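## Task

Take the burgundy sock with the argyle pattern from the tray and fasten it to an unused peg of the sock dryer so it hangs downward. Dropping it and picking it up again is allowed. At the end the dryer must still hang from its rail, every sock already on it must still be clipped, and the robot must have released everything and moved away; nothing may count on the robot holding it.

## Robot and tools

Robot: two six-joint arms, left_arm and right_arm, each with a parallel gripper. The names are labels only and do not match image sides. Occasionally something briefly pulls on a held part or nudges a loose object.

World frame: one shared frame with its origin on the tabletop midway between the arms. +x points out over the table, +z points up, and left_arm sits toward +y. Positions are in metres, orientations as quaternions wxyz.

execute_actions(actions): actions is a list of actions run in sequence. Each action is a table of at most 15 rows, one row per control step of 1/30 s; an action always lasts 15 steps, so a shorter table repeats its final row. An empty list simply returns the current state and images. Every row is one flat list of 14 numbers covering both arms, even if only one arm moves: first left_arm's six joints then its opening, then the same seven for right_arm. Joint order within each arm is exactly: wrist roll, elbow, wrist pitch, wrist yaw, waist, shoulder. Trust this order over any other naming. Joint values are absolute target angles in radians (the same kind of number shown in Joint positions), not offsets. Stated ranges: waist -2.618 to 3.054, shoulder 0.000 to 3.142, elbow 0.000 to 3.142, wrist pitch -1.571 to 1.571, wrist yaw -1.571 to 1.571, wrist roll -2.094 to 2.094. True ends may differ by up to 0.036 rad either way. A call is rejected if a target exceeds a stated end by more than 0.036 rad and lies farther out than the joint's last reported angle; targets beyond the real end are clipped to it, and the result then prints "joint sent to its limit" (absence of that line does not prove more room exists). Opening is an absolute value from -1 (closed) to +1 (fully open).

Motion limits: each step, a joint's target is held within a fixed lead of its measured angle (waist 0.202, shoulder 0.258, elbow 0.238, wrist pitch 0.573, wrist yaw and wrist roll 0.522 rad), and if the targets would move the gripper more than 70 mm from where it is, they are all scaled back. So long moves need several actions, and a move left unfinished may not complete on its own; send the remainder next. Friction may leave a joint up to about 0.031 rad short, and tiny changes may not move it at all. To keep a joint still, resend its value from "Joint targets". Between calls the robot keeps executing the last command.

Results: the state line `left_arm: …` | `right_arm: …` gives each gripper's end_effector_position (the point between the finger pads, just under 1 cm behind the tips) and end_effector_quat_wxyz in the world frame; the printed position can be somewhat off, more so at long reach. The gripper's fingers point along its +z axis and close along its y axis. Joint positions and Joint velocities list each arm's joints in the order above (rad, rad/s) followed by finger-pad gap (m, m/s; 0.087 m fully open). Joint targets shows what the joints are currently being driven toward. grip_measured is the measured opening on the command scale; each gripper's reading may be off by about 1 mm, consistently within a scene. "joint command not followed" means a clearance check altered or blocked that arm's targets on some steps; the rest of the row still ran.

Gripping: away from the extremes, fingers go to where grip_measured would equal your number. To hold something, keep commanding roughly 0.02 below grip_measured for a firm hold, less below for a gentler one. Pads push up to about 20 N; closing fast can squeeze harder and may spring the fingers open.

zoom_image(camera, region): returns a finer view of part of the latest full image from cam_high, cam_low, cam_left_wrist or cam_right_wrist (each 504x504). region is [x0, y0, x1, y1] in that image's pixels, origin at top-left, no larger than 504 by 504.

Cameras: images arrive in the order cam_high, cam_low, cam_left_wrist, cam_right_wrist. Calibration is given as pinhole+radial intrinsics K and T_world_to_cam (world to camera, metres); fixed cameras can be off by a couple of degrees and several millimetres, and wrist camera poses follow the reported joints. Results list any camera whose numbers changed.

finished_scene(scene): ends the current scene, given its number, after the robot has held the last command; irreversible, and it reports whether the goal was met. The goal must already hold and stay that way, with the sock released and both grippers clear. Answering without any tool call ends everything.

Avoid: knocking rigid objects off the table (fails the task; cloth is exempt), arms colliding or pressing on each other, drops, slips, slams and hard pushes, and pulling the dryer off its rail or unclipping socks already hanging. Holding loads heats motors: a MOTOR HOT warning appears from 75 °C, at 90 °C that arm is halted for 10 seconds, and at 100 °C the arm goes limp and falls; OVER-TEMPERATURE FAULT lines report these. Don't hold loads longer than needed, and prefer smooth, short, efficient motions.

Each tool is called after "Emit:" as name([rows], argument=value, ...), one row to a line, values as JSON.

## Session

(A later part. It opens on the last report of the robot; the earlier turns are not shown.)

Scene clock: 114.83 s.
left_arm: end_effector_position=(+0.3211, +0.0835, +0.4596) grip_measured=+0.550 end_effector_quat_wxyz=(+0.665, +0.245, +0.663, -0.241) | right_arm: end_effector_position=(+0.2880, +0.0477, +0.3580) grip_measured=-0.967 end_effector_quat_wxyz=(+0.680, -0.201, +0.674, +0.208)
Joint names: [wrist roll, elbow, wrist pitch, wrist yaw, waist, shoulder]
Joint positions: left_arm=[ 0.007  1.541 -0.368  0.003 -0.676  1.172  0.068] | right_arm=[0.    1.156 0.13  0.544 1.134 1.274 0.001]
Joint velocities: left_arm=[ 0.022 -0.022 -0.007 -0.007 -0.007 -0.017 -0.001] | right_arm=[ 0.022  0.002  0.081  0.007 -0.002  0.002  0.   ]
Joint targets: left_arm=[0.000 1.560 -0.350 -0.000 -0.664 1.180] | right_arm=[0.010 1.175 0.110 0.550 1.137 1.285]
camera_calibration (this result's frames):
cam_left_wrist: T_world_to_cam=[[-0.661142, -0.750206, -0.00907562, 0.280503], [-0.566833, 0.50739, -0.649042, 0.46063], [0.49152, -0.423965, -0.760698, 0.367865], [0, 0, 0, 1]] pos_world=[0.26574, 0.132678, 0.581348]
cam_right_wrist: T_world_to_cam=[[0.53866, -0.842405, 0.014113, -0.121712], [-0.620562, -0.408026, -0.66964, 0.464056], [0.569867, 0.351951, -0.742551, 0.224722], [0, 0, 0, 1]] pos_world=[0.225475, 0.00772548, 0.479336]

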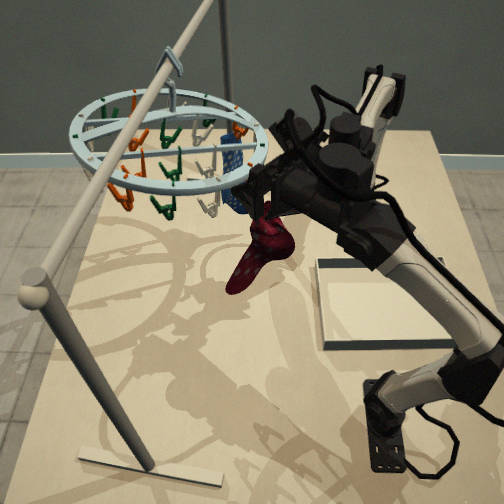

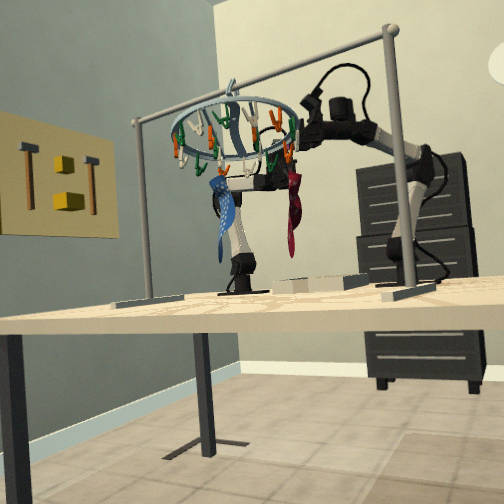

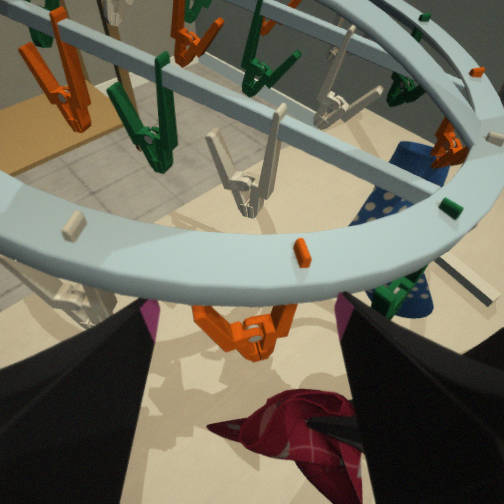

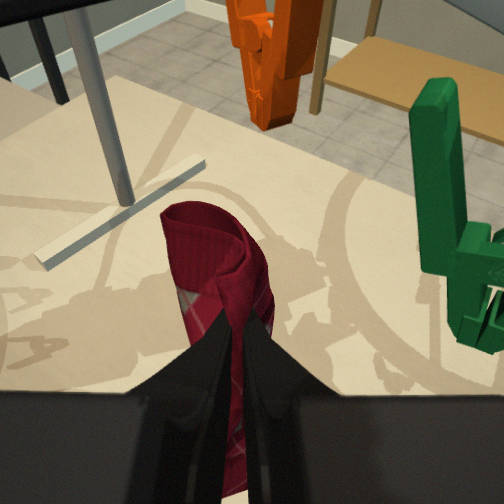

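Emit:
execute_actions(actions=[])

Scene clock: 115.80 s.
left_arm: end_effector_position=(+0.3211, +0.0835, +0.4596) grip_measured=+0.550 end_effector_quat_wxyz=(+0.665, +0.245, +0.663, -0.241) | right_arm: end_effector_position=(+0.2880, +0.0477, +0.3580) grip_measured=-0.967 end_effector_quat_wxyz=(+0.680, -0.201, +0.674, +0.208)
Joint names: [wrist roll, elbow, wrist pitch, wrist yaw, waist, shoulder]
Joint positions: left_arm=[ 0.007  1.541 -0.368  0.003 -0.676  1.172  0.068] | right_arm=[0.    1.156 0.13  0.544 1.134 1.274 0.001]
Joint velocities: left_arm=[-0.022  0.017 -0.007 -0.007  0.002 -0.002  0.   ] | right_arm=[-0.022 -0.002 -0.022  0.051 -0.017 -0.007 -0.001]
Joint targets: left_arm=[0.000 1.560 -0.350 -0.000 -0.664 1.180] | right_arm=[0.010 1.175 0.110 0.550 1.137 1.285]
camera_calibration (this result's frames):
cam_left_wrist: T_world_to_cam=[[-0.661142, -0.750206, -0.00907562, 0.280503], [-0.566833, 0.50739, -0.649042, 0.46063], [0.49152, -0.423965, -0.760698, 0.367865], [0, 0, 0, 1]] pos_world=[0.26574, 0.132678, 0.581348]
cam_right_wrist: T_world_to_cam=[[0.53866, -0.842405, 0.014113, -0.121712], [-0.620562, -0.408026, -0.66964, 0.464056], [0.569867, 0.351951, -0.742551, 0.224722], [0, 0, 0, 1]] pos_world=[0.225475, 0.00772548, 0.479336]

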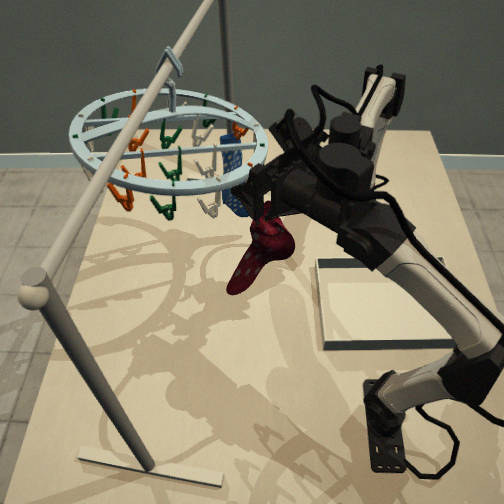

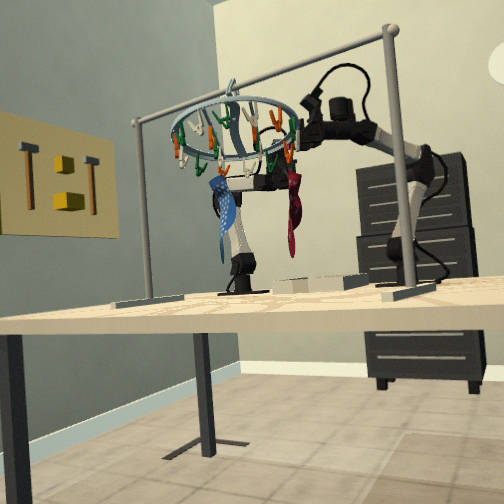

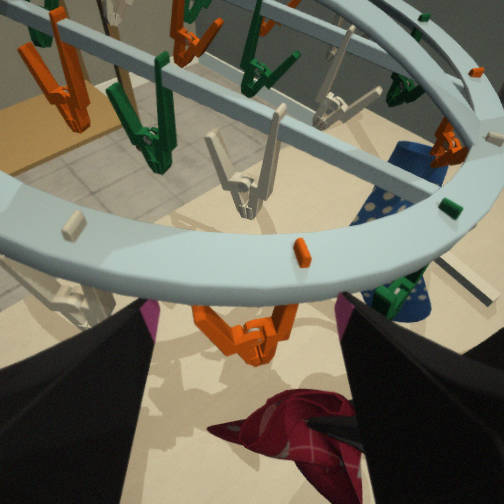

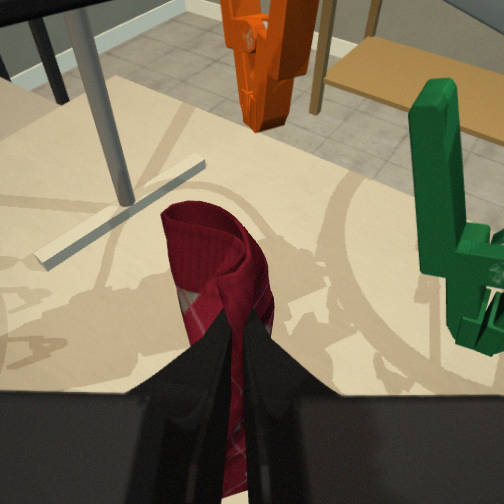

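Emit:
zoom_image(camera="cam_low", region=[250, 90, 350, 190])

Region (250, 90, 350, 190) of cam_low's 504x504 image, scaled by 5.040, with more detail than that image has.

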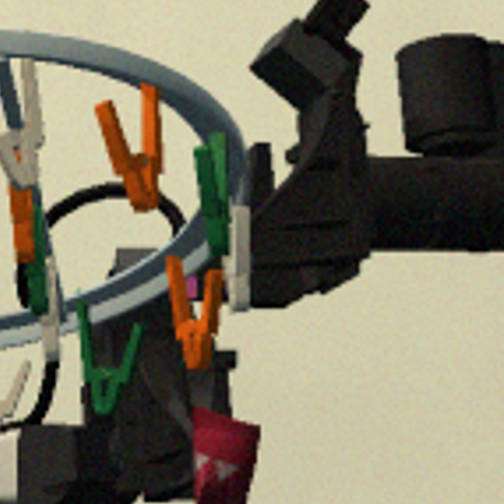

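Emit:
execute_actions([
  [[0.0,1.468,-0.31,0.0,-0.664,1.15,0.55,0.01,1.175,0.11,0.55,1.137,1.285,-1]],
  [[0.0,1.468,-0.31,0.0,-0.664,1.15,0.55,0.01,1.175,0.11,0.55,1.137,1.285,-1]],
])

Emit:
zoom_image(camera="cam_low", region=[250, 90, 350, 190])

Scene clock: 121.23 s.
left_arm: end_effector_position=(+0.3238, +0.0811, +0.4467) grip_measured=+0.550 end_effector_quat_wxyz=(+0.663, +0.245, +0.665, -0.240) | right_arm: end_effector_position=(+0.2880, +0.0477, +0.3580) grip_measured=-0.967 end_effector_quat_wxyz=(+0.680, -0.201, +0.674, +0.208)
Joint names: [wrist roll, elbow, wrist pitch, wrist yaw, waist, shoulder]
Joint positions: left_arm=[ 0.006  1.48  -0.325  0.003 -0.676  1.16   0.068] | right_arm=[0.    1.156 0.13  0.544 1.134 1.274 0.001]
Joint velocities: left_arm=[ 0.037 -0.022 -0.081  0.022 -0.012  0.007  0.   ] | right_arm=[-0.007 -0.012  0.037 -0.037 -0.002 -0.002  0.   ]
Joint targets: left_arm=[-0.000 1.468 -0.310 0.000 -0.664 1.150] | right_arm=[0.010 1.175 0.110 0.550 1.137 1.285]
camera_calibration (this result's frames):
cam_left_wrist: T_world_to_cam=[[-0.661182, -0.750177, -0.00855248, 0.280238], [-0.569829, 0.509579, -0.644689, 0.453905], [0.487989, -0.421384, -0.764397, 0.358321], [0, 0, 0, 1]] pos_world=[0.26908, 0.129918, 0.568924]
cam_right_wrist: T_world_to_cam=[[0.53866, -0.842405, 0.014113, -0.121712], [-0.620562, -0.408026, -0.66964, 0.464056], [0.569867, 0.351951, -0.742551, 0.224722], [0, 0, 0, 1]] pos_world=[0.225475, 0.00772548, 0.479336]

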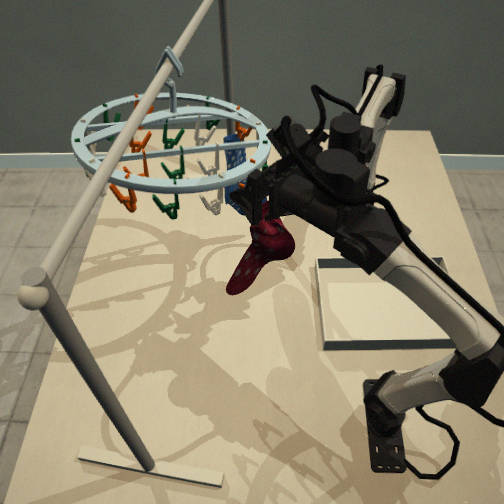

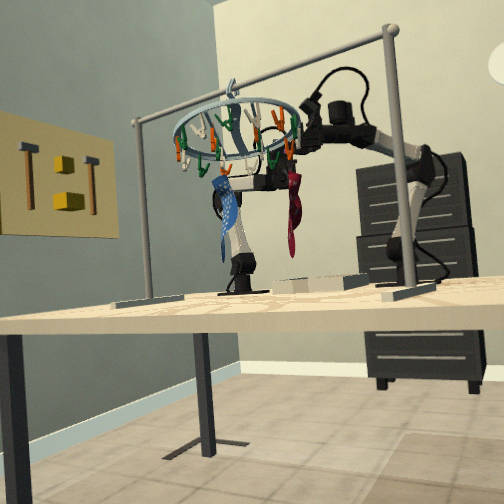

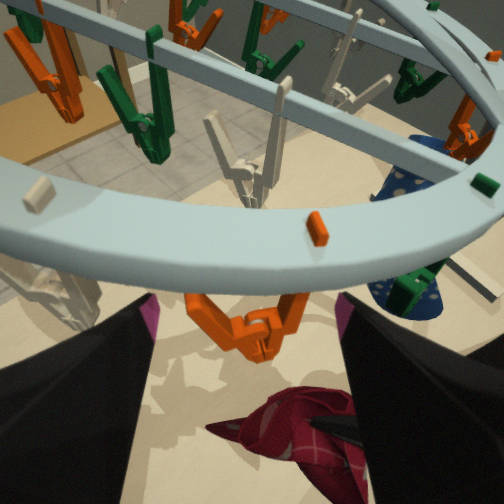

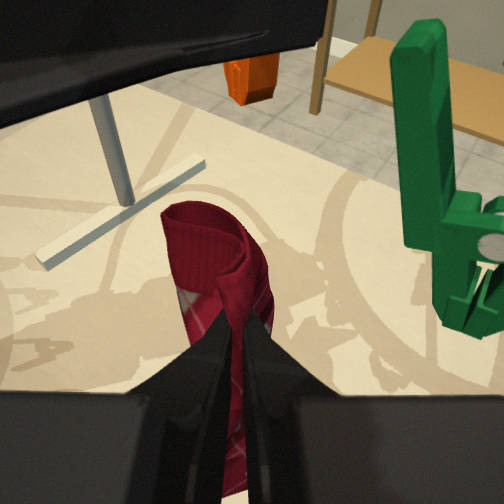

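Region (250, 90, 350, 190) of cam_low's 504x504 image, scaled by 5.040, with more detail than that image has.

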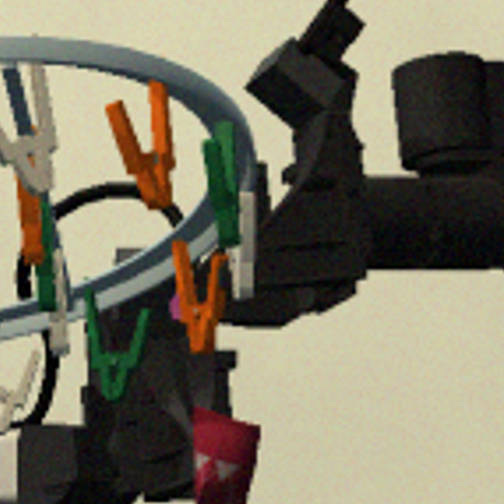

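Emit:
execute_actions([
  [[0.0,1.468,-0.31,0.0,-0.664,1.15,0.45,0.01,1.175,0.11,0.55,1.137,1.285,-1],[0.0,1.468,-0.31,0.0,-0.664,1.15,0.38,0.01,1.175,0.11,0.55,1.137,1.285,-1],[0.0,1.468,-0.31,0.0,-0.664,1.15,0.31,0.01,1.175,0.11,0.55,1.137,1.285,-1],[0.0,1.468,-0.31,0.0,-0.664,1.15,0.24,0.01,1.175,0.11,0.55,1.137,1.285,-1],[0.0,1.468,-0.31,0.0,-0.664,1.15,0.17,0.01,1.175,0.11,0.55,1.137,1.285,-1],[0.0,1.468,-0.31,0.0,-0.664,1.15,0.10,0.01,1.175,0.11,0.55,1.137,1.285,-1],[0.0,1.468,-0.31,0.0,-0.664,1.15,0.04,0.01,1.175,0.11,0.55,1.137,1.285,-1],[0.0,1.468,-0.31,0.0,-0.664,1.15,-0.02,0.01,1.175,0.11,0.55,1.137,1.285,-1],[0.0,1.468,-0.31,0.0,-0.664,1.15,-0.08,0.01,1.175,0.11,0.55,1.137,1.285,-1],[0.0,1.468,-0.31,0.0,-0.664,1.15,-0.13,0.01,1.175,0.11,0.55,1.137,1.285,-1],[0.0,1.468,-0.31,0.0,-0.664,1.15,-0.18,0.01,1.175,0.11,0.55,1.137,1.285,-1],[0.0,1.468,-0.31,0.0,-0.664,1.15,-0.22,0.01,1.175,0.11,0.55,1.137,1.285,-1],[0.0,1.468,-0.31,0.0,-0.664,1.15,-0.26,0.01,1.175,0.11,0.55,1.137,1.285,-1],[0.0,1.468,-0.31,0.0,-0.664,1.15,-0.30,0.01,1.175,0.11,0.55,1.137,1.285,-1]],
])

Scene clock: 123.33 s.
left_arm: end_effector_position=(+0.3239, +0.0811, +0.4468) grip_measured=-0.290 end_effector_quat_wxyz=(+0.663, +0.245, +0.665, -0.240) | right_arm: end_effector_position=(+0.2880, +0.0477, +0.3580) grip_measured=-0.967 end_effector_quat_wxyz=(+0.680, -0.201, +0.674, +0.208)
Joint names: [wrist roll, elbow, wrist pitch, wrist yaw, waist, shoulder]
Joint positions: left_arm=[ 0.006  1.48  -0.325  0.003 -0.676  1.16   0.031] | right_arm=[0.    1.156 0.13  0.544 1.134 1.274 0.001]
Joint velocities: left_arm=[-0.022 -0.012  0.037 -0.051  0.002 -0.007 -0.01 ] | right_arm=[-0.007  0.017 -0.037 -0.022 -0.002 -0.002 -0.   ]
Joint targets: left_arm=[0.000 1.468 -0.310 0.000 -0.664 1.150] | right_arm=[0.010 1.175 0.110 0.550 1.137 1.285]
camera_calibration (this result's frames):
cam_left_wrist: T_world_to_cam=[[-0.661179, -0.750179, -0.00856194, 0.280242], [-0.56964, 0.509421, -0.644981, 0.454061], [0.488213, -0.421571, -0.764151, 0.358216], [0, 0, 0, 1]] pos_world=[0.269056, 0.129937, 0.568991]
cam_right_wrist: T_world_to_cam=[[0.53866, -0.842405, 0.014113, -0.121712], [-0.620562, -0.408026, -0.66964, 0.464056], [0.569867, 0.351951, -0.742551, 0.224722], [0, 0, 0, 1]] pos_world=[0.225475, 0.00772548, 0.479336]

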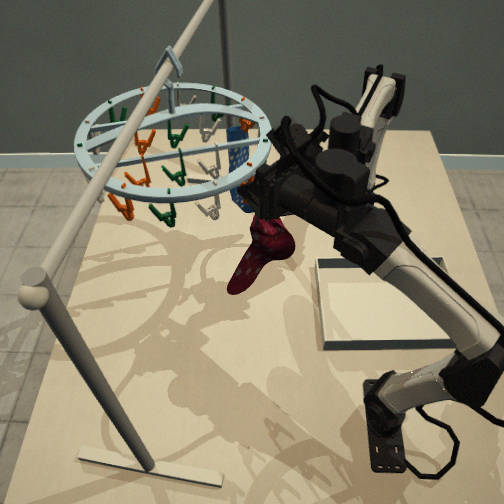

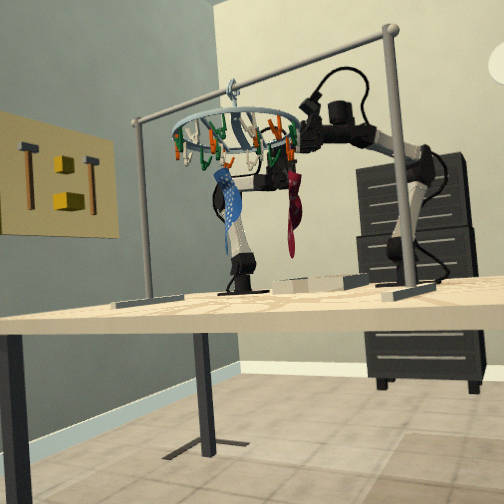

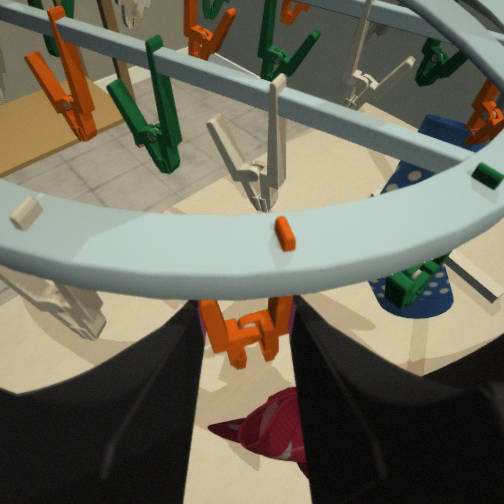

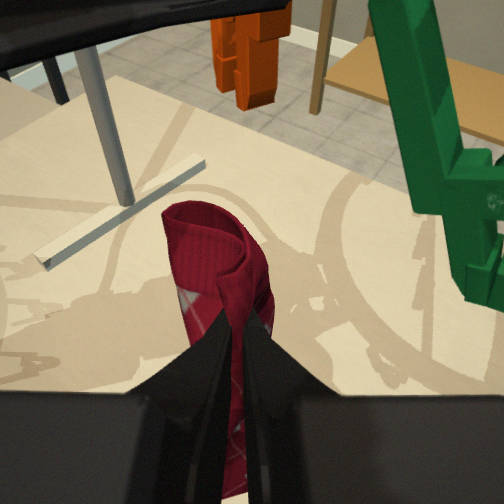

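Emit:
execute_actions([
  [[0.0,1.468,-0.31,0.0,-0.664,1.15,-0.33,0.01,1.175,0.11,0.55,1.137,1.285,-1]],
])

Emit:
zoom_image(camera="cam_left_wrist", region=[170, 280, 330, 440])

Emit:
zoom_image(camera="cam_right_wrist", region=[130, 0, 330, 300])

Scene clock: 124.57 s.
left_arm: end_effector_position=(+0.3239, +0.0811, +0.4470) grip_measured=-0.292 end_effector_quat_wxyz=(+0.664, +0.245, +0.665, -0.240) | right_arm: end_effector_position=(+0.2880, +0.0477, +0.3580) grip_measured=-0.967 end_effector_quat_wxyz=(+0.680, -0.201, +0.674, +0.208)
Joint names: [wrist roll, elbow, wrist pitch, wrist yaw, waist, shoulder]
Joint positions: left_arm=[ 0.006  1.48  -0.324  0.003 -0.676  1.16   0.031] | right_arm=[0.    1.156 0.13  0.544 1.134 1.274 0.001]
Joint velocities: left_arm=[-0.007  0.017  0.037 -0.051  0.022  0.012  0.   ] | right_arm=[ 0.037  0.007 -0.037  0.022 -0.007 -0.002 -0.001]
Joint targets: left_arm=[0.000 1.468 -0.310 -0.000 -0.664 1.150] | right_arm=[0.010 1.175 0.110 0.550 1.137 1.285]
camera_calibration (this result's frames):
cam_left_wrist: T_world_to_cam=[[-0.660888, -0.750435, -0.00858236, 0.280247], [-0.569457, 0.508888, -0.645563, 0.454451], [0.488821, -0.421758, -0.763658, 0.357939], [0, 0, 0, 1]] pos_world=[0.269034, 0.130006, 0.569125]
cam_right_wrist: T_world_to_cam=[[0.53866, -0.842405, 0.014113, -0.121712], [-0.620562, -0.408026, -0.66964, 0.464056], [0.569867, 0.351951, -0.742551, 0.224722], [0, 0, 0, 1]] pos_world=[0.225475, 0.00772548, 0.479336]

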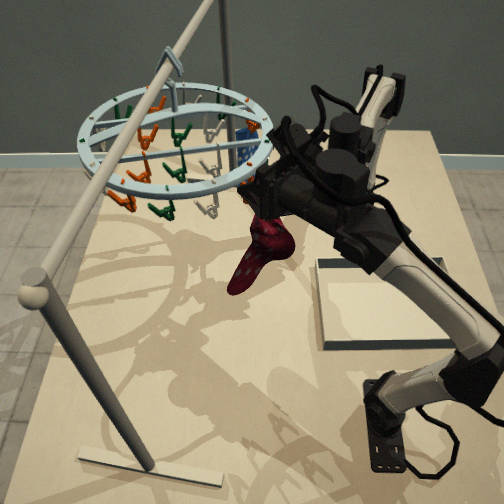

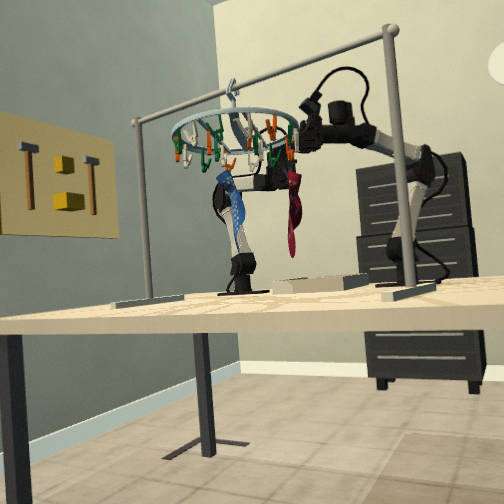

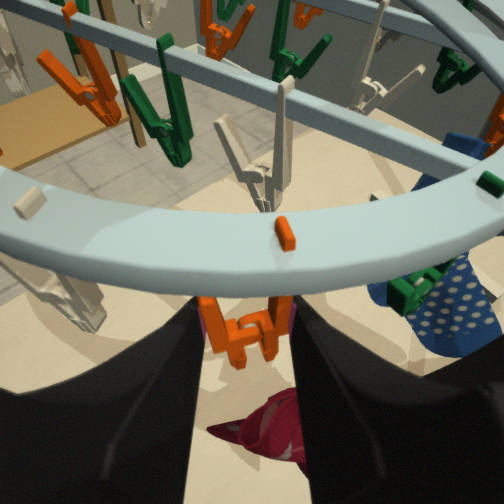

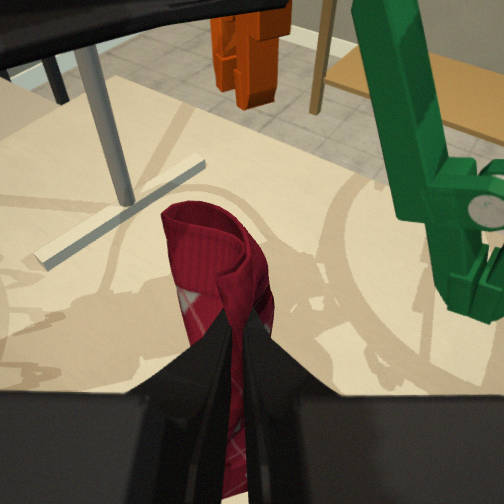

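Region (170, 280, 330, 440) of cam_left_wrist's 504x504 image, scaled by 3.150, with more detail than that image has.

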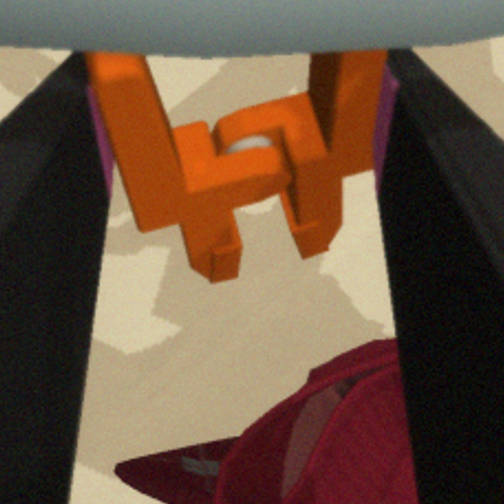

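Region (130, 0, 330, 300) of cam_right_wrist's 504x504 image, scaled by 1.680, with more detail than that image has.

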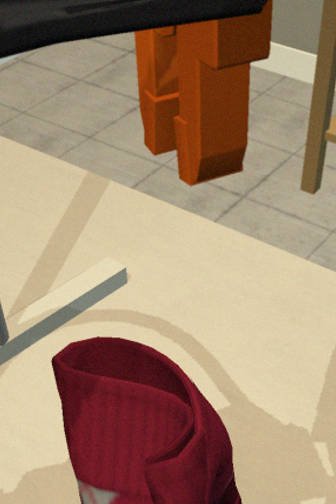

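Emit:
execute_actions([
  [[0.0,1.468,-0.31,0.0,-0.664,1.15,-0.33,0.01,1.21,0.095,0.505,1.10,1.30,-1]],
  [[0.0,1.468,-0.31,0.0,-0.664,1.15,-0.33,0.01,1.238,0.08,0.468,1.07,1.317,-1]],
])

Emit:
zoom_image(camera="cam_left_wrist", region=[170, 280, 330, 440])

Emit:
zoom_image(camera="cam_right_wrist", region=[100, 40, 340, 280])

Scene clock: 133.47 s.
left_arm: end_effector_position=(+0.3239, +0.0811, +0.4470) grip_measured=-0.292 end_effector_quat_wxyz=(+0.664, +0.245, +0.665, -0.240) | right_arm: end_effector_position=(+0.3034, +0.0477, +0.3702) grip_measured=-0.967 end_effector_quat_wxyz=(+0.680, -0.204, +0.671, +0.213)
Joint names: [wrist roll, elbow, wrist pitch, wrist yaw, waist, shoulder]
Joint positions: left_arm=[ 0.006  1.48  -0.324  0.003 -0.676  1.16   0.031] | right_arm=[0.    1.219 0.101 0.476 1.077 1.301 0.001]
Joint velocities: left_arm=[ 0.081  0.007  0.007  0.037  0.017 -0.012  0.   ] | right_arm=[-0.081 -0.002 -0.022 -0.022  0.002 -0.002 -0.001]
Joint targets: left_arm=[-0.000 1.468 -0.310 -0.000 -0.664 1.150] | right_arm=[0.010 1.238 0.080 0.468 1.070 1.317]
camera_calibration (this result's frames):
cam_left_wrist: T_world_to_cam=[[-0.660888, -0.750435, -0.00858236, 0.280247], [-0.569457, 0.508888, -0.645563, 0.454451], [0.488821, -0.421758, -0.763658, 0.357939], [0, 0, 0, 1]] pos_world=[0.269034, 0.130006, 0.569125]
cam_right_wrist: T_world_to_cam=[[0.548213, -0.836251, 0.0121552, -0.132637], [-0.613498, -0.411978, -0.673717, 0.481308], [0.568404, 0.361883, -0.73889, 0.223629], [0, 0, 0, 1]] pos_world=[0.240883, 0.00644296, 0.491114]

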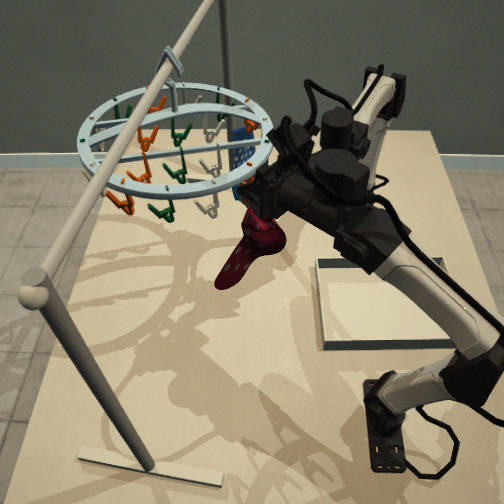

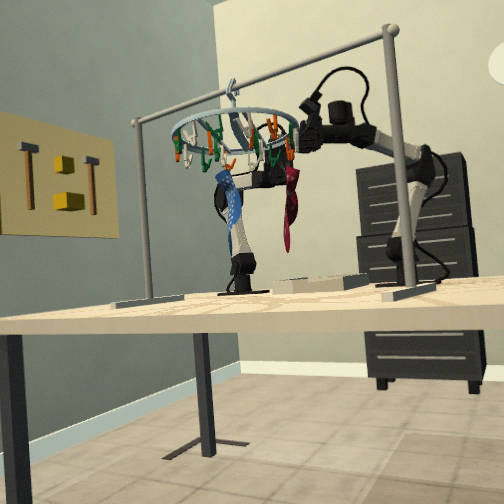

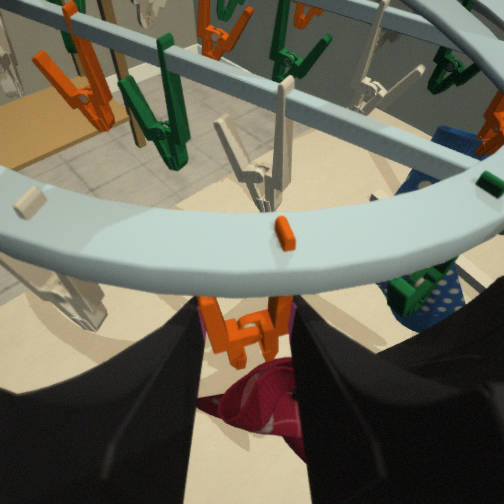

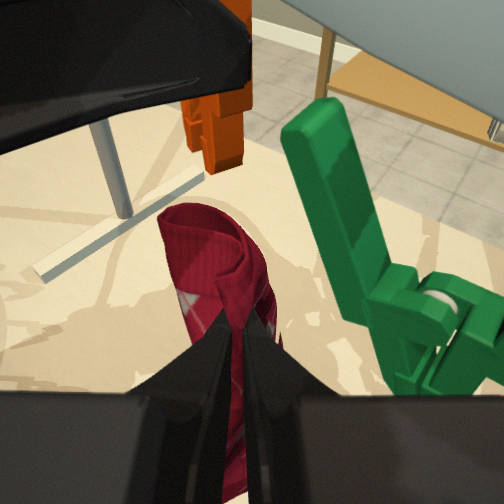

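Region (170, 280, 330, 440) of cam_left_wrist's 504x504 image, scaled by 3.150, with more detail than that image has.

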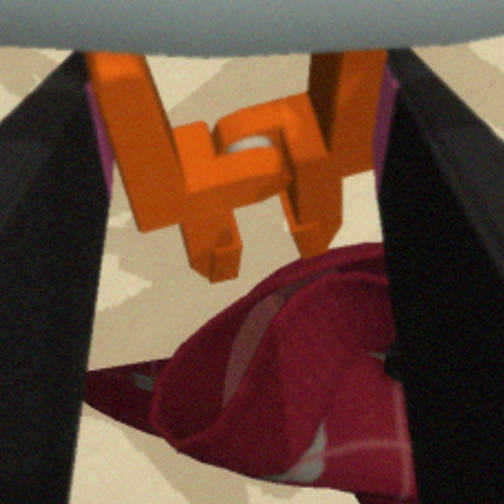

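Region (100, 40, 340, 280) of cam_right_wrist's 504x504 image, scaled by 2.100, with more detail than that image has.

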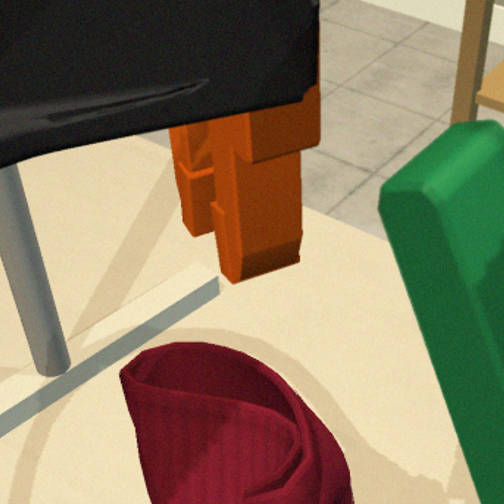

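Emit:
execute_actions([
  [[0.0,1.468,-0.31,0.0,-0.664,1.15,-0.33,0.01,1.283,0.043,0.468,1.07,1.325,-1]],
  [[0.0,1.468,-0.31,0.0,-0.664,1.15,-0.33,0.01,1.283,0.043,0.468,1.07,1.325,-1]],
])

Emit:
zoom_image(camera="cam_left_wrist", region=[170, 280, 330, 440])

Emit:
zoom_image(camera="cam_right_wrist", region=[100, 40, 340, 280])

Scene clock: 138.20 s.
left_arm: end_effector_position=(+0.3239, +0.0811, +0.4470) grip_measured=-0.292 end_effector_quat_wxyz=(+0.664, +0.245, +0.665, -0.240) | right_arm: end_effector_position=(+0.3037, +0.0489, +0.3798) grip_measured=-0.967 end_effector_quat_wxyz=(+0.680, -0.205, +0.671, +0.214)
Joint names: [wrist roll, elbow, wrist pitch, wrist yaw, waist, shoulder]
Joint positions: left_arm=[ 0.006  1.48  -0.324  0.003 -0.676  1.16   0.031] | right_arm=[0.    1.266 0.063 0.474 1.077 1.312 0.001]
Joint velocities: left_arm=[ 0.022  0.012  0.037  0.022 -0.002 -0.012 -0.001] | right_arm=[ 0.007 -0.012 -0.022  0.022  0.012  0.007  0.   ]
Joint targets: left_arm=[-0.000 1.468 -0.310 0.000 -0.664 1.150] | right_arm=[0.010 1.283 0.043 0.468 1.070 1.325]
camera_calibration (this result's frames):
cam_left_wrist: T_world_to_cam=[[-0.660888, -0.750435, -0.00858236, 0.280247], [-0.569457, 0.508888, -0.645563, 0.454451], [0.488821, -0.421758, -0.763658, 0.357939], [0, 0, 0, 1]] pos_world=[0.269034, 0.130006, 0.569125]
cam_right_wrist: T_world_to_cam=[[0.549813, -0.835191, 0.0127274, -0.13267], [-0.613057, -0.413836, -0.672979, 0.488123], [0.567333, 0.36221, -0.739552, 0.230643], [0, 0, 0, 1]] pos_world=[0.24134, 0.00765701, 0.500758]

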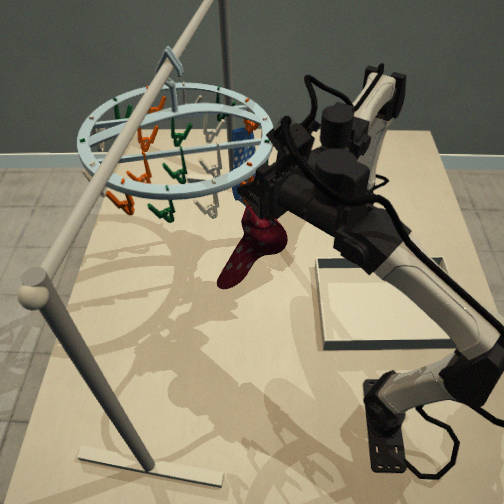

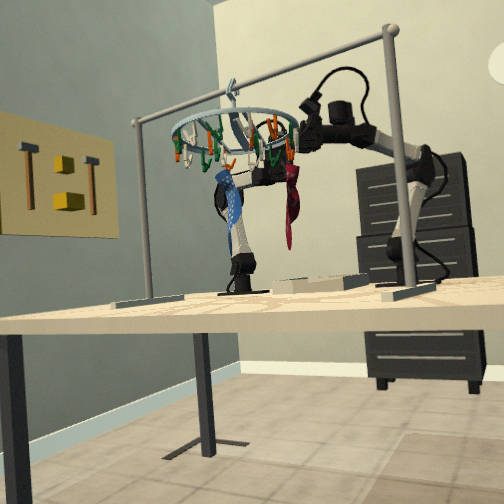

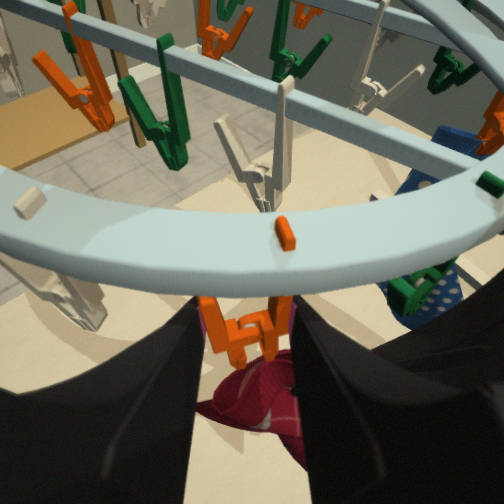

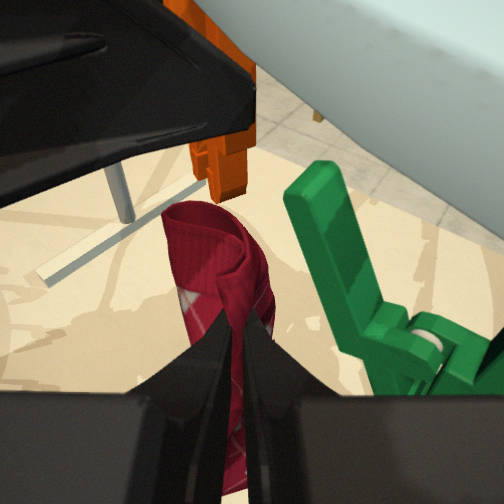

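Region (170, 280, 330, 440) of cam_left_wrist's 504x504 image, scaled by 3.150, with more detail than that image has.

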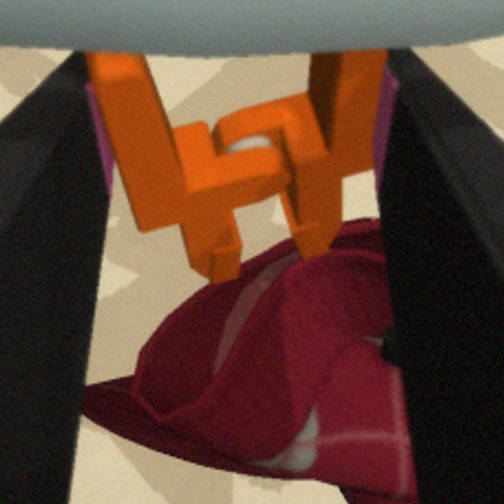

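Region (100, 40, 340, 280) of cam_right_wrist's 504x504 image, scaled by 2.100, with more detail than that image has.

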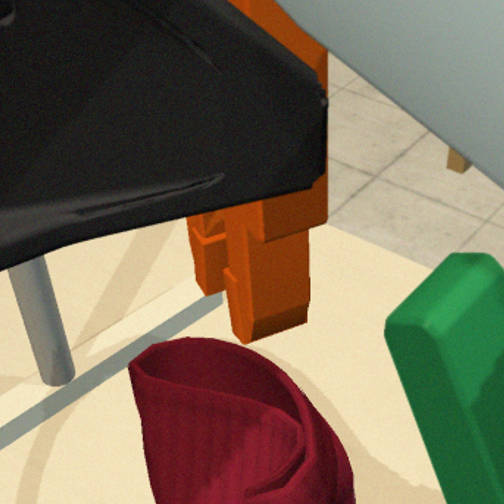

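Emit:
execute_actions([
  [[0.0,1.468,-0.31,0.0,-0.664,1.15,-0.33,0.01,1.15,0.2,0.468,1.068,1.29,-1],[0.0,1.468,-0.31,0.0,-0.664,1.15,-0.33,0.01,1.15,0.2,0.468,1.068,1.29,-1],[0.0,1.468,-0.31,0.0,-0.664,1.15,-0.33,0.01,1.15,0.2,0.468,1.068,1.29,-1],[0.0,1.468,-0.31,0.0,-0.664,1.15,-0.33,0.01,1.15,0.2,0.468,1.068,1.29,-1],[0.0,1.468,-0.31,0.0,-0.664,1.15,-0.33,0.01,1.15,0.2,0.468,1.068,1.29,-1],[0.0,1.468,-0.31,0.0,-0.664,1.15,-0.33,0.01,1.15,0.2,0.468,1.068,1.29,-1],[0.0,1.468,-0.31,0.0,-0.664,1.15,-0.33,0.01,1.15,0.2,0.468,1.068,1.29,-1],[0.0,1.468,-0.31,0.0,-0.664,1.15,-0.33,0.01,1.01,0.42,0.468,1.066,1.272,-1]],
  [[0.0,1.468,-0.31,0.0,-0.664,1.15,-0.33,0.01,0.94,0.58,0.468,1.064,1.29,-1],[0.0,1.468,-0.31,0.0,-0.664,1.15,-0.33,0.01,0.94,0.58,0.468,1.064,1.29,-1],[0.0,1.468,-0.31,0.0,-0.664,1.15,-0.33,0.01,0.94,0.58,0.468,1.064,1.29,-1],[0.0,1.468,-0.31,0.0,-0.664,1.15,-0.33,0.01,0.94,0.58,0.468,1.064,1.29,-1],[0.0,1.468,-0.31,0.0,-0.664,1.15,-0.33,0.01,0.94,0.58,0.468,1.064,1.29,-1],[0.0,1.468,-0.31,0.0,-0.664,1.15,-0.33,0.01,0.94,0.58,0.468,1.064,1.29,-1],[0.0,1.468,-0.31,0.0,-0.664,1.15,-0.33,0.01,0.94,0.58,0.468,1.064,1.29,-1],[0.0,1.468,-0.31,0.0,-0.664,1.15,-0.33,0.01,0.872,0.745,0.468,1.062,1.31,-1]],
  [[0.0,1.468,-0.31,0.0,-0.664,1.15,-0.33,0.01,0.825,0.91,0.468,1.06,1.348,-1],[0.0,1.468,-0.31,0.0,-0.664,1.15,-0.33,0.01,0.825,0.91,0.468,1.06,1.348,-1],[0.0,1.468,-0.31,0.0,-0.664,1.15,-0.33,0.01,0.825,0.91,0.468,1.06,1.348,-1],[0.0,1.468,-0.31,0.0,-0.664,1.15,-0.33,0.01,0.825,0.91,0.468,1.06,1.348,-1],[0.0,1.468,-0.31,0.0,-0.664,1.15,-0.33,0.01,0.825,0.91,0.468,1.06,1.348,-1],[0.0,1.468,-0.31,0.0,-0.664,1.15,-0.33,0.01,0.825,0.91,0.468,1.06,1.348,-1],[0.0,1.468,-0.31,0.0,-0.664,1.15,-0.33,0.01,0.825,0.91,0.468,1.06,1.348,-1],[0.0,1.468,-0.31,0.0,-0.664,1.15,-0.33,0.01,0.782,1.085,0.468,1.06,1.387,-1]],
  [[0.0,1.468,-0.31,0.0,-0.664,1.15,-0.33,0.01,0.782,1.085,0.468,1.06,1.387,-1]],
])

Emit:
zoom_image(camera="cam_left_wrist", region=[170, 280, 330, 440])

Emit:
zoom_image(camera="cam_right_wrist", region=[100, 40, 340, 280])

Scene clock: 154.43 s.
left_arm: end_effector_position=(+0.3239, +0.0811, +0.4470) grip_measured=-0.292 end_effector_quat_wxyz=(+0.664, +0.245, +0.665, -0.240) | right_arm: end_effector_position=(+0.3047, +0.0466, +0.3645) grip_measured=-0.967 end_effector_quat_wxyz=(+0.780, -0.080, +0.529, +0.324)
Joint names: [wrist roll, elbow, wrist pitch, wrist yaw, waist, shoulder]
Joint positions: left_arm=[ 0.006  1.48  -0.324  0.003 -0.676  1.16   0.031] | right_arm=[0.    0.805 1.071 0.471 1.071 1.376 0.001]
Joint velocities: left_arm=[ 0.066  0.002  0.022 -0.051 -0.007  0.012  0.001] | right_arm=[ 0.022  0.002 -0.051 -0.007  0.007  0.002  0.   ]
Joint targets: left_arm=[0.000 1.468 -0.310 0.000 -0.664 1.150] | right_arm=[0.010 0.782 1.085 0.468 1.060 1.387]
camera_calibration (this result's frames):
cam_left_wrist: T_world_to_cam=[[-0.660888, -0.750435, -0.00858236, 0.280247], [-0.569457, 0.508888, -0.645563, 0.454451], [0.488821, -0.421758, -0.763658, 0.357939], [0, 0, 0, 1]] pos_world=[0.269034, 0.130006, 0.569125]
cam_right_wrist: T_world_to_cam=[[0.570551, -0.794784, -0.206857, -0.0631438], [-0.42784, -0.0726506, -0.90093, 0.488212], [0.701016, 0.602528, -0.381492, 0.0371901], [0, 0, 0, 1]] pos_world=[0.218833, -0.0371249, 0.440971]

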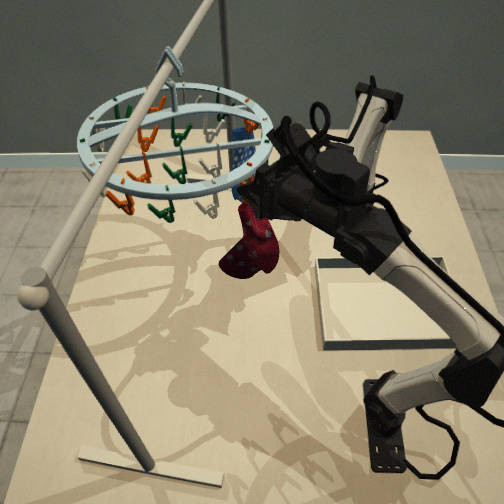

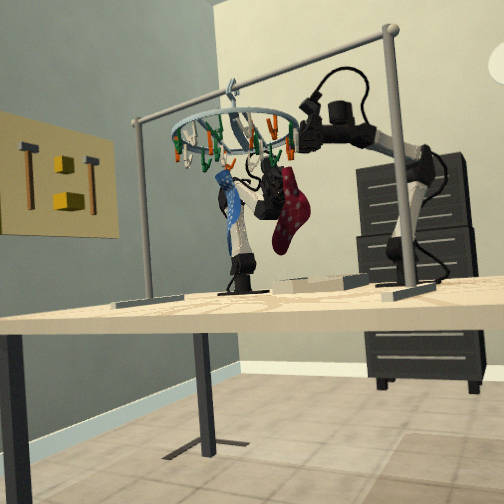

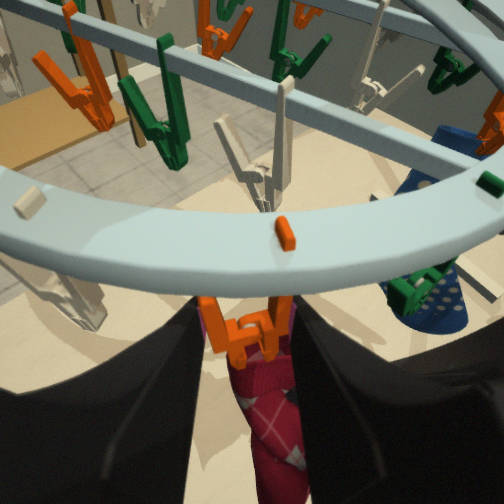

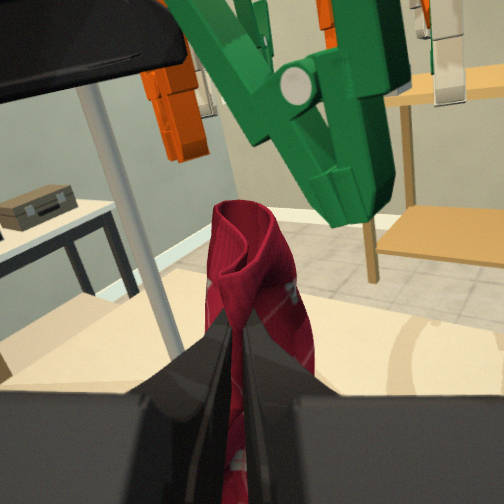

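Region (170, 280, 330, 440) of cam_left_wrist's 504x504 image, scaled by 3.150, with more detail than that image has.

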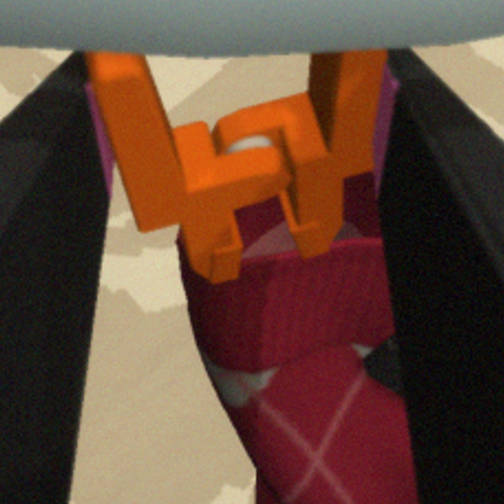

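Region (100, 40, 340, 280) of cam_right_wrist's 504x504 image, scaled by 2.100, with more detail than that image has.

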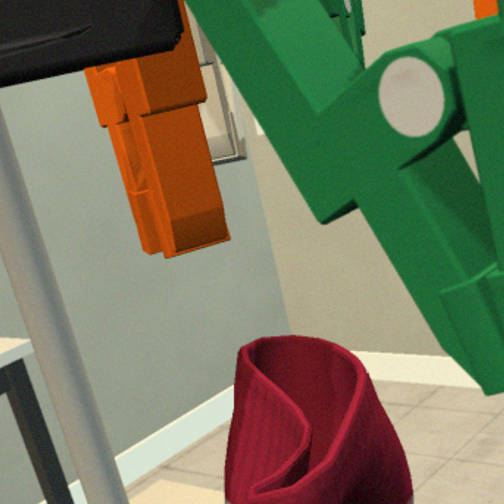

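Emit:
execute_actions([
  [[0.0,1.468,-0.31,0.0,-0.664,1.15,-0.33,0.01,0.782,1.04,0.468,1.113,1.345,-1]],
  [[0.0,1.468,-0.31,0.0,-0.664,1.15,-0.33,0.01,0.782,0.995,0.468,1.113,1.308,-1]],
])

Emit:
zoom_image(camera="cam_left_wrist", region=[170, 280, 330, 440])

Emit:
zoom_image(camera="cam_right_wrist", region=[100, 40, 340, 280])

Scene clock: 161.10 s.
left_arm: end_effector_position=(+0.3239, +0.0811, +0.4470) grip_measured=-0.292 end_effector_quat_wxyz=(+0.664, +0.245, +0.665, -0.240) | right_arm: end_effector_position=(+0.2870, +0.0461, +0.3768) grip_measured=-0.967 end_effector_quat_wxyz=(+0.775, -0.088, +0.526, +0.339)
Joint names: [wrist roll, elbow, wrist pitch, wrist yaw, waist, shoulder]
Joint positions: left_arm=[ 0.006  1.48  -0.324  0.003 -0.676  1.16   0.031] | right_arm=[0.    0.805 1.015 0.47  1.107 1.315 0.001]
Joint velocities: left_arm=[-0.007  0.002 -0.022 -0.007 -0.012  0.002 -0.001] | right_arm=[ 0.007 -0.027 -0.037 -0.037 -0.007 -0.007  0.001]
Joint targets: left_arm=[-0.000 1.468 -0.310 -0.000 -0.664 1.150] | right_arm=[0.010 0.782 0.995 0.468 1.113 1.308]
camera_calibration (this result's frames):
cam_left_wrist: T_world_to_cam=[[-0.660888, -0.750435, -0.00858236, 0.280247], [-0.569457, 0.508888, -0.645563, 0.454451], [0.488821, -0.421758, -0.763658, 0.357939], [0, 0, 0, 1]] pos_world=[0.269034, 0.130006, 0.569125]
cam_right_wrist: T_world_to_cam=[[0.599765, -0.772414, -0.208947, -0.0595236], [-0.422589, -0.0840175, -0.902419, 0.491281], [0.679486, 0.629537, -0.376804, 0.0577247], [0, 0, 0, 1]] pos_world=[0.204087, -0.0410404, 0.452655]

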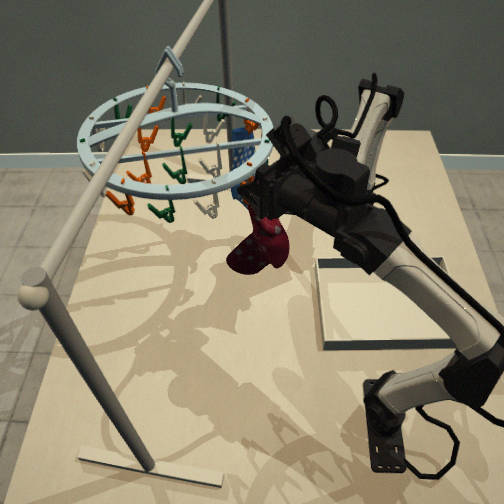

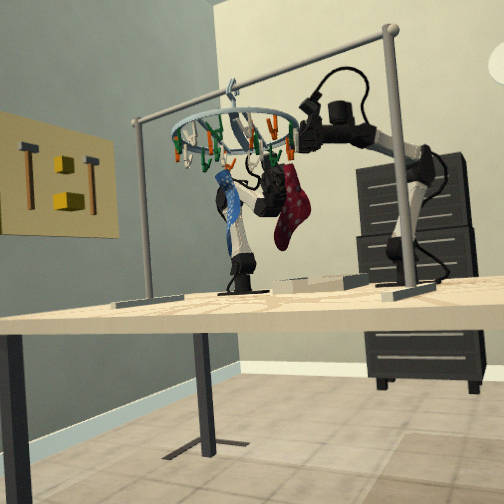

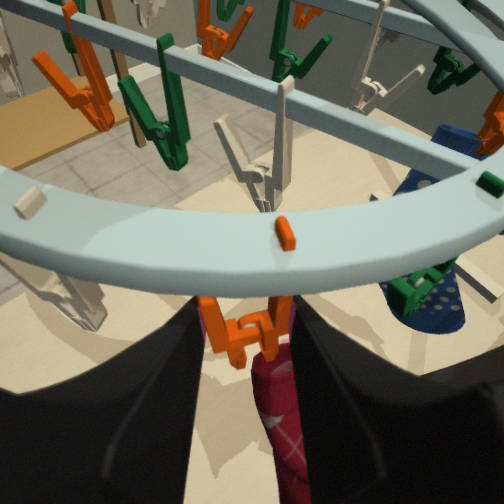

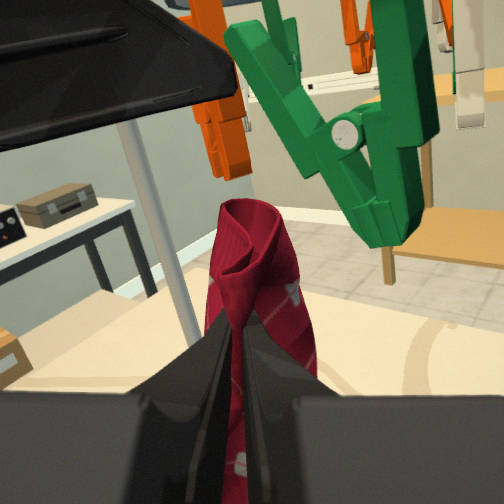

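Region (170, 280, 330, 440) of cam_left_wrist's 504x504 image, scaled by 3.150, with more detail than that image has.

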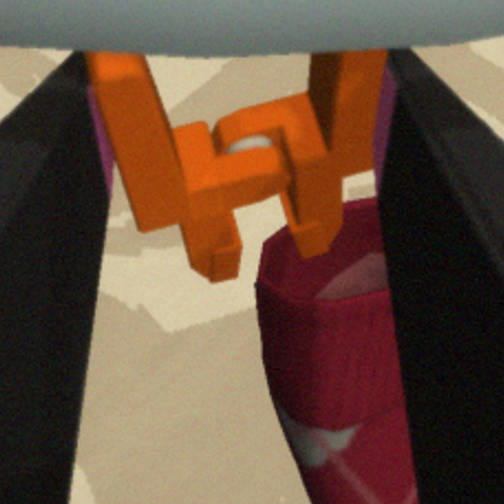

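Region (100, 40, 340, 280) of cam_right_wrist's 504x504 image, scaled by 2.100, with more detail than that image has.

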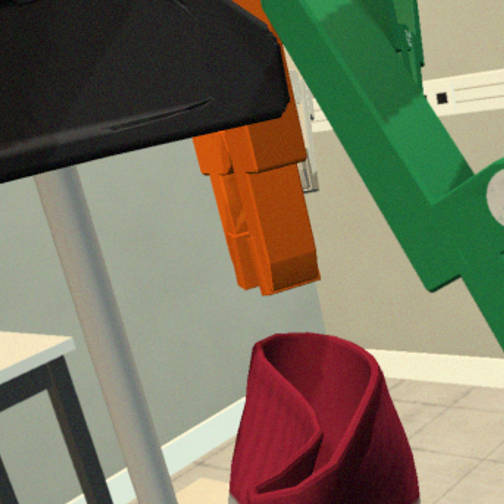

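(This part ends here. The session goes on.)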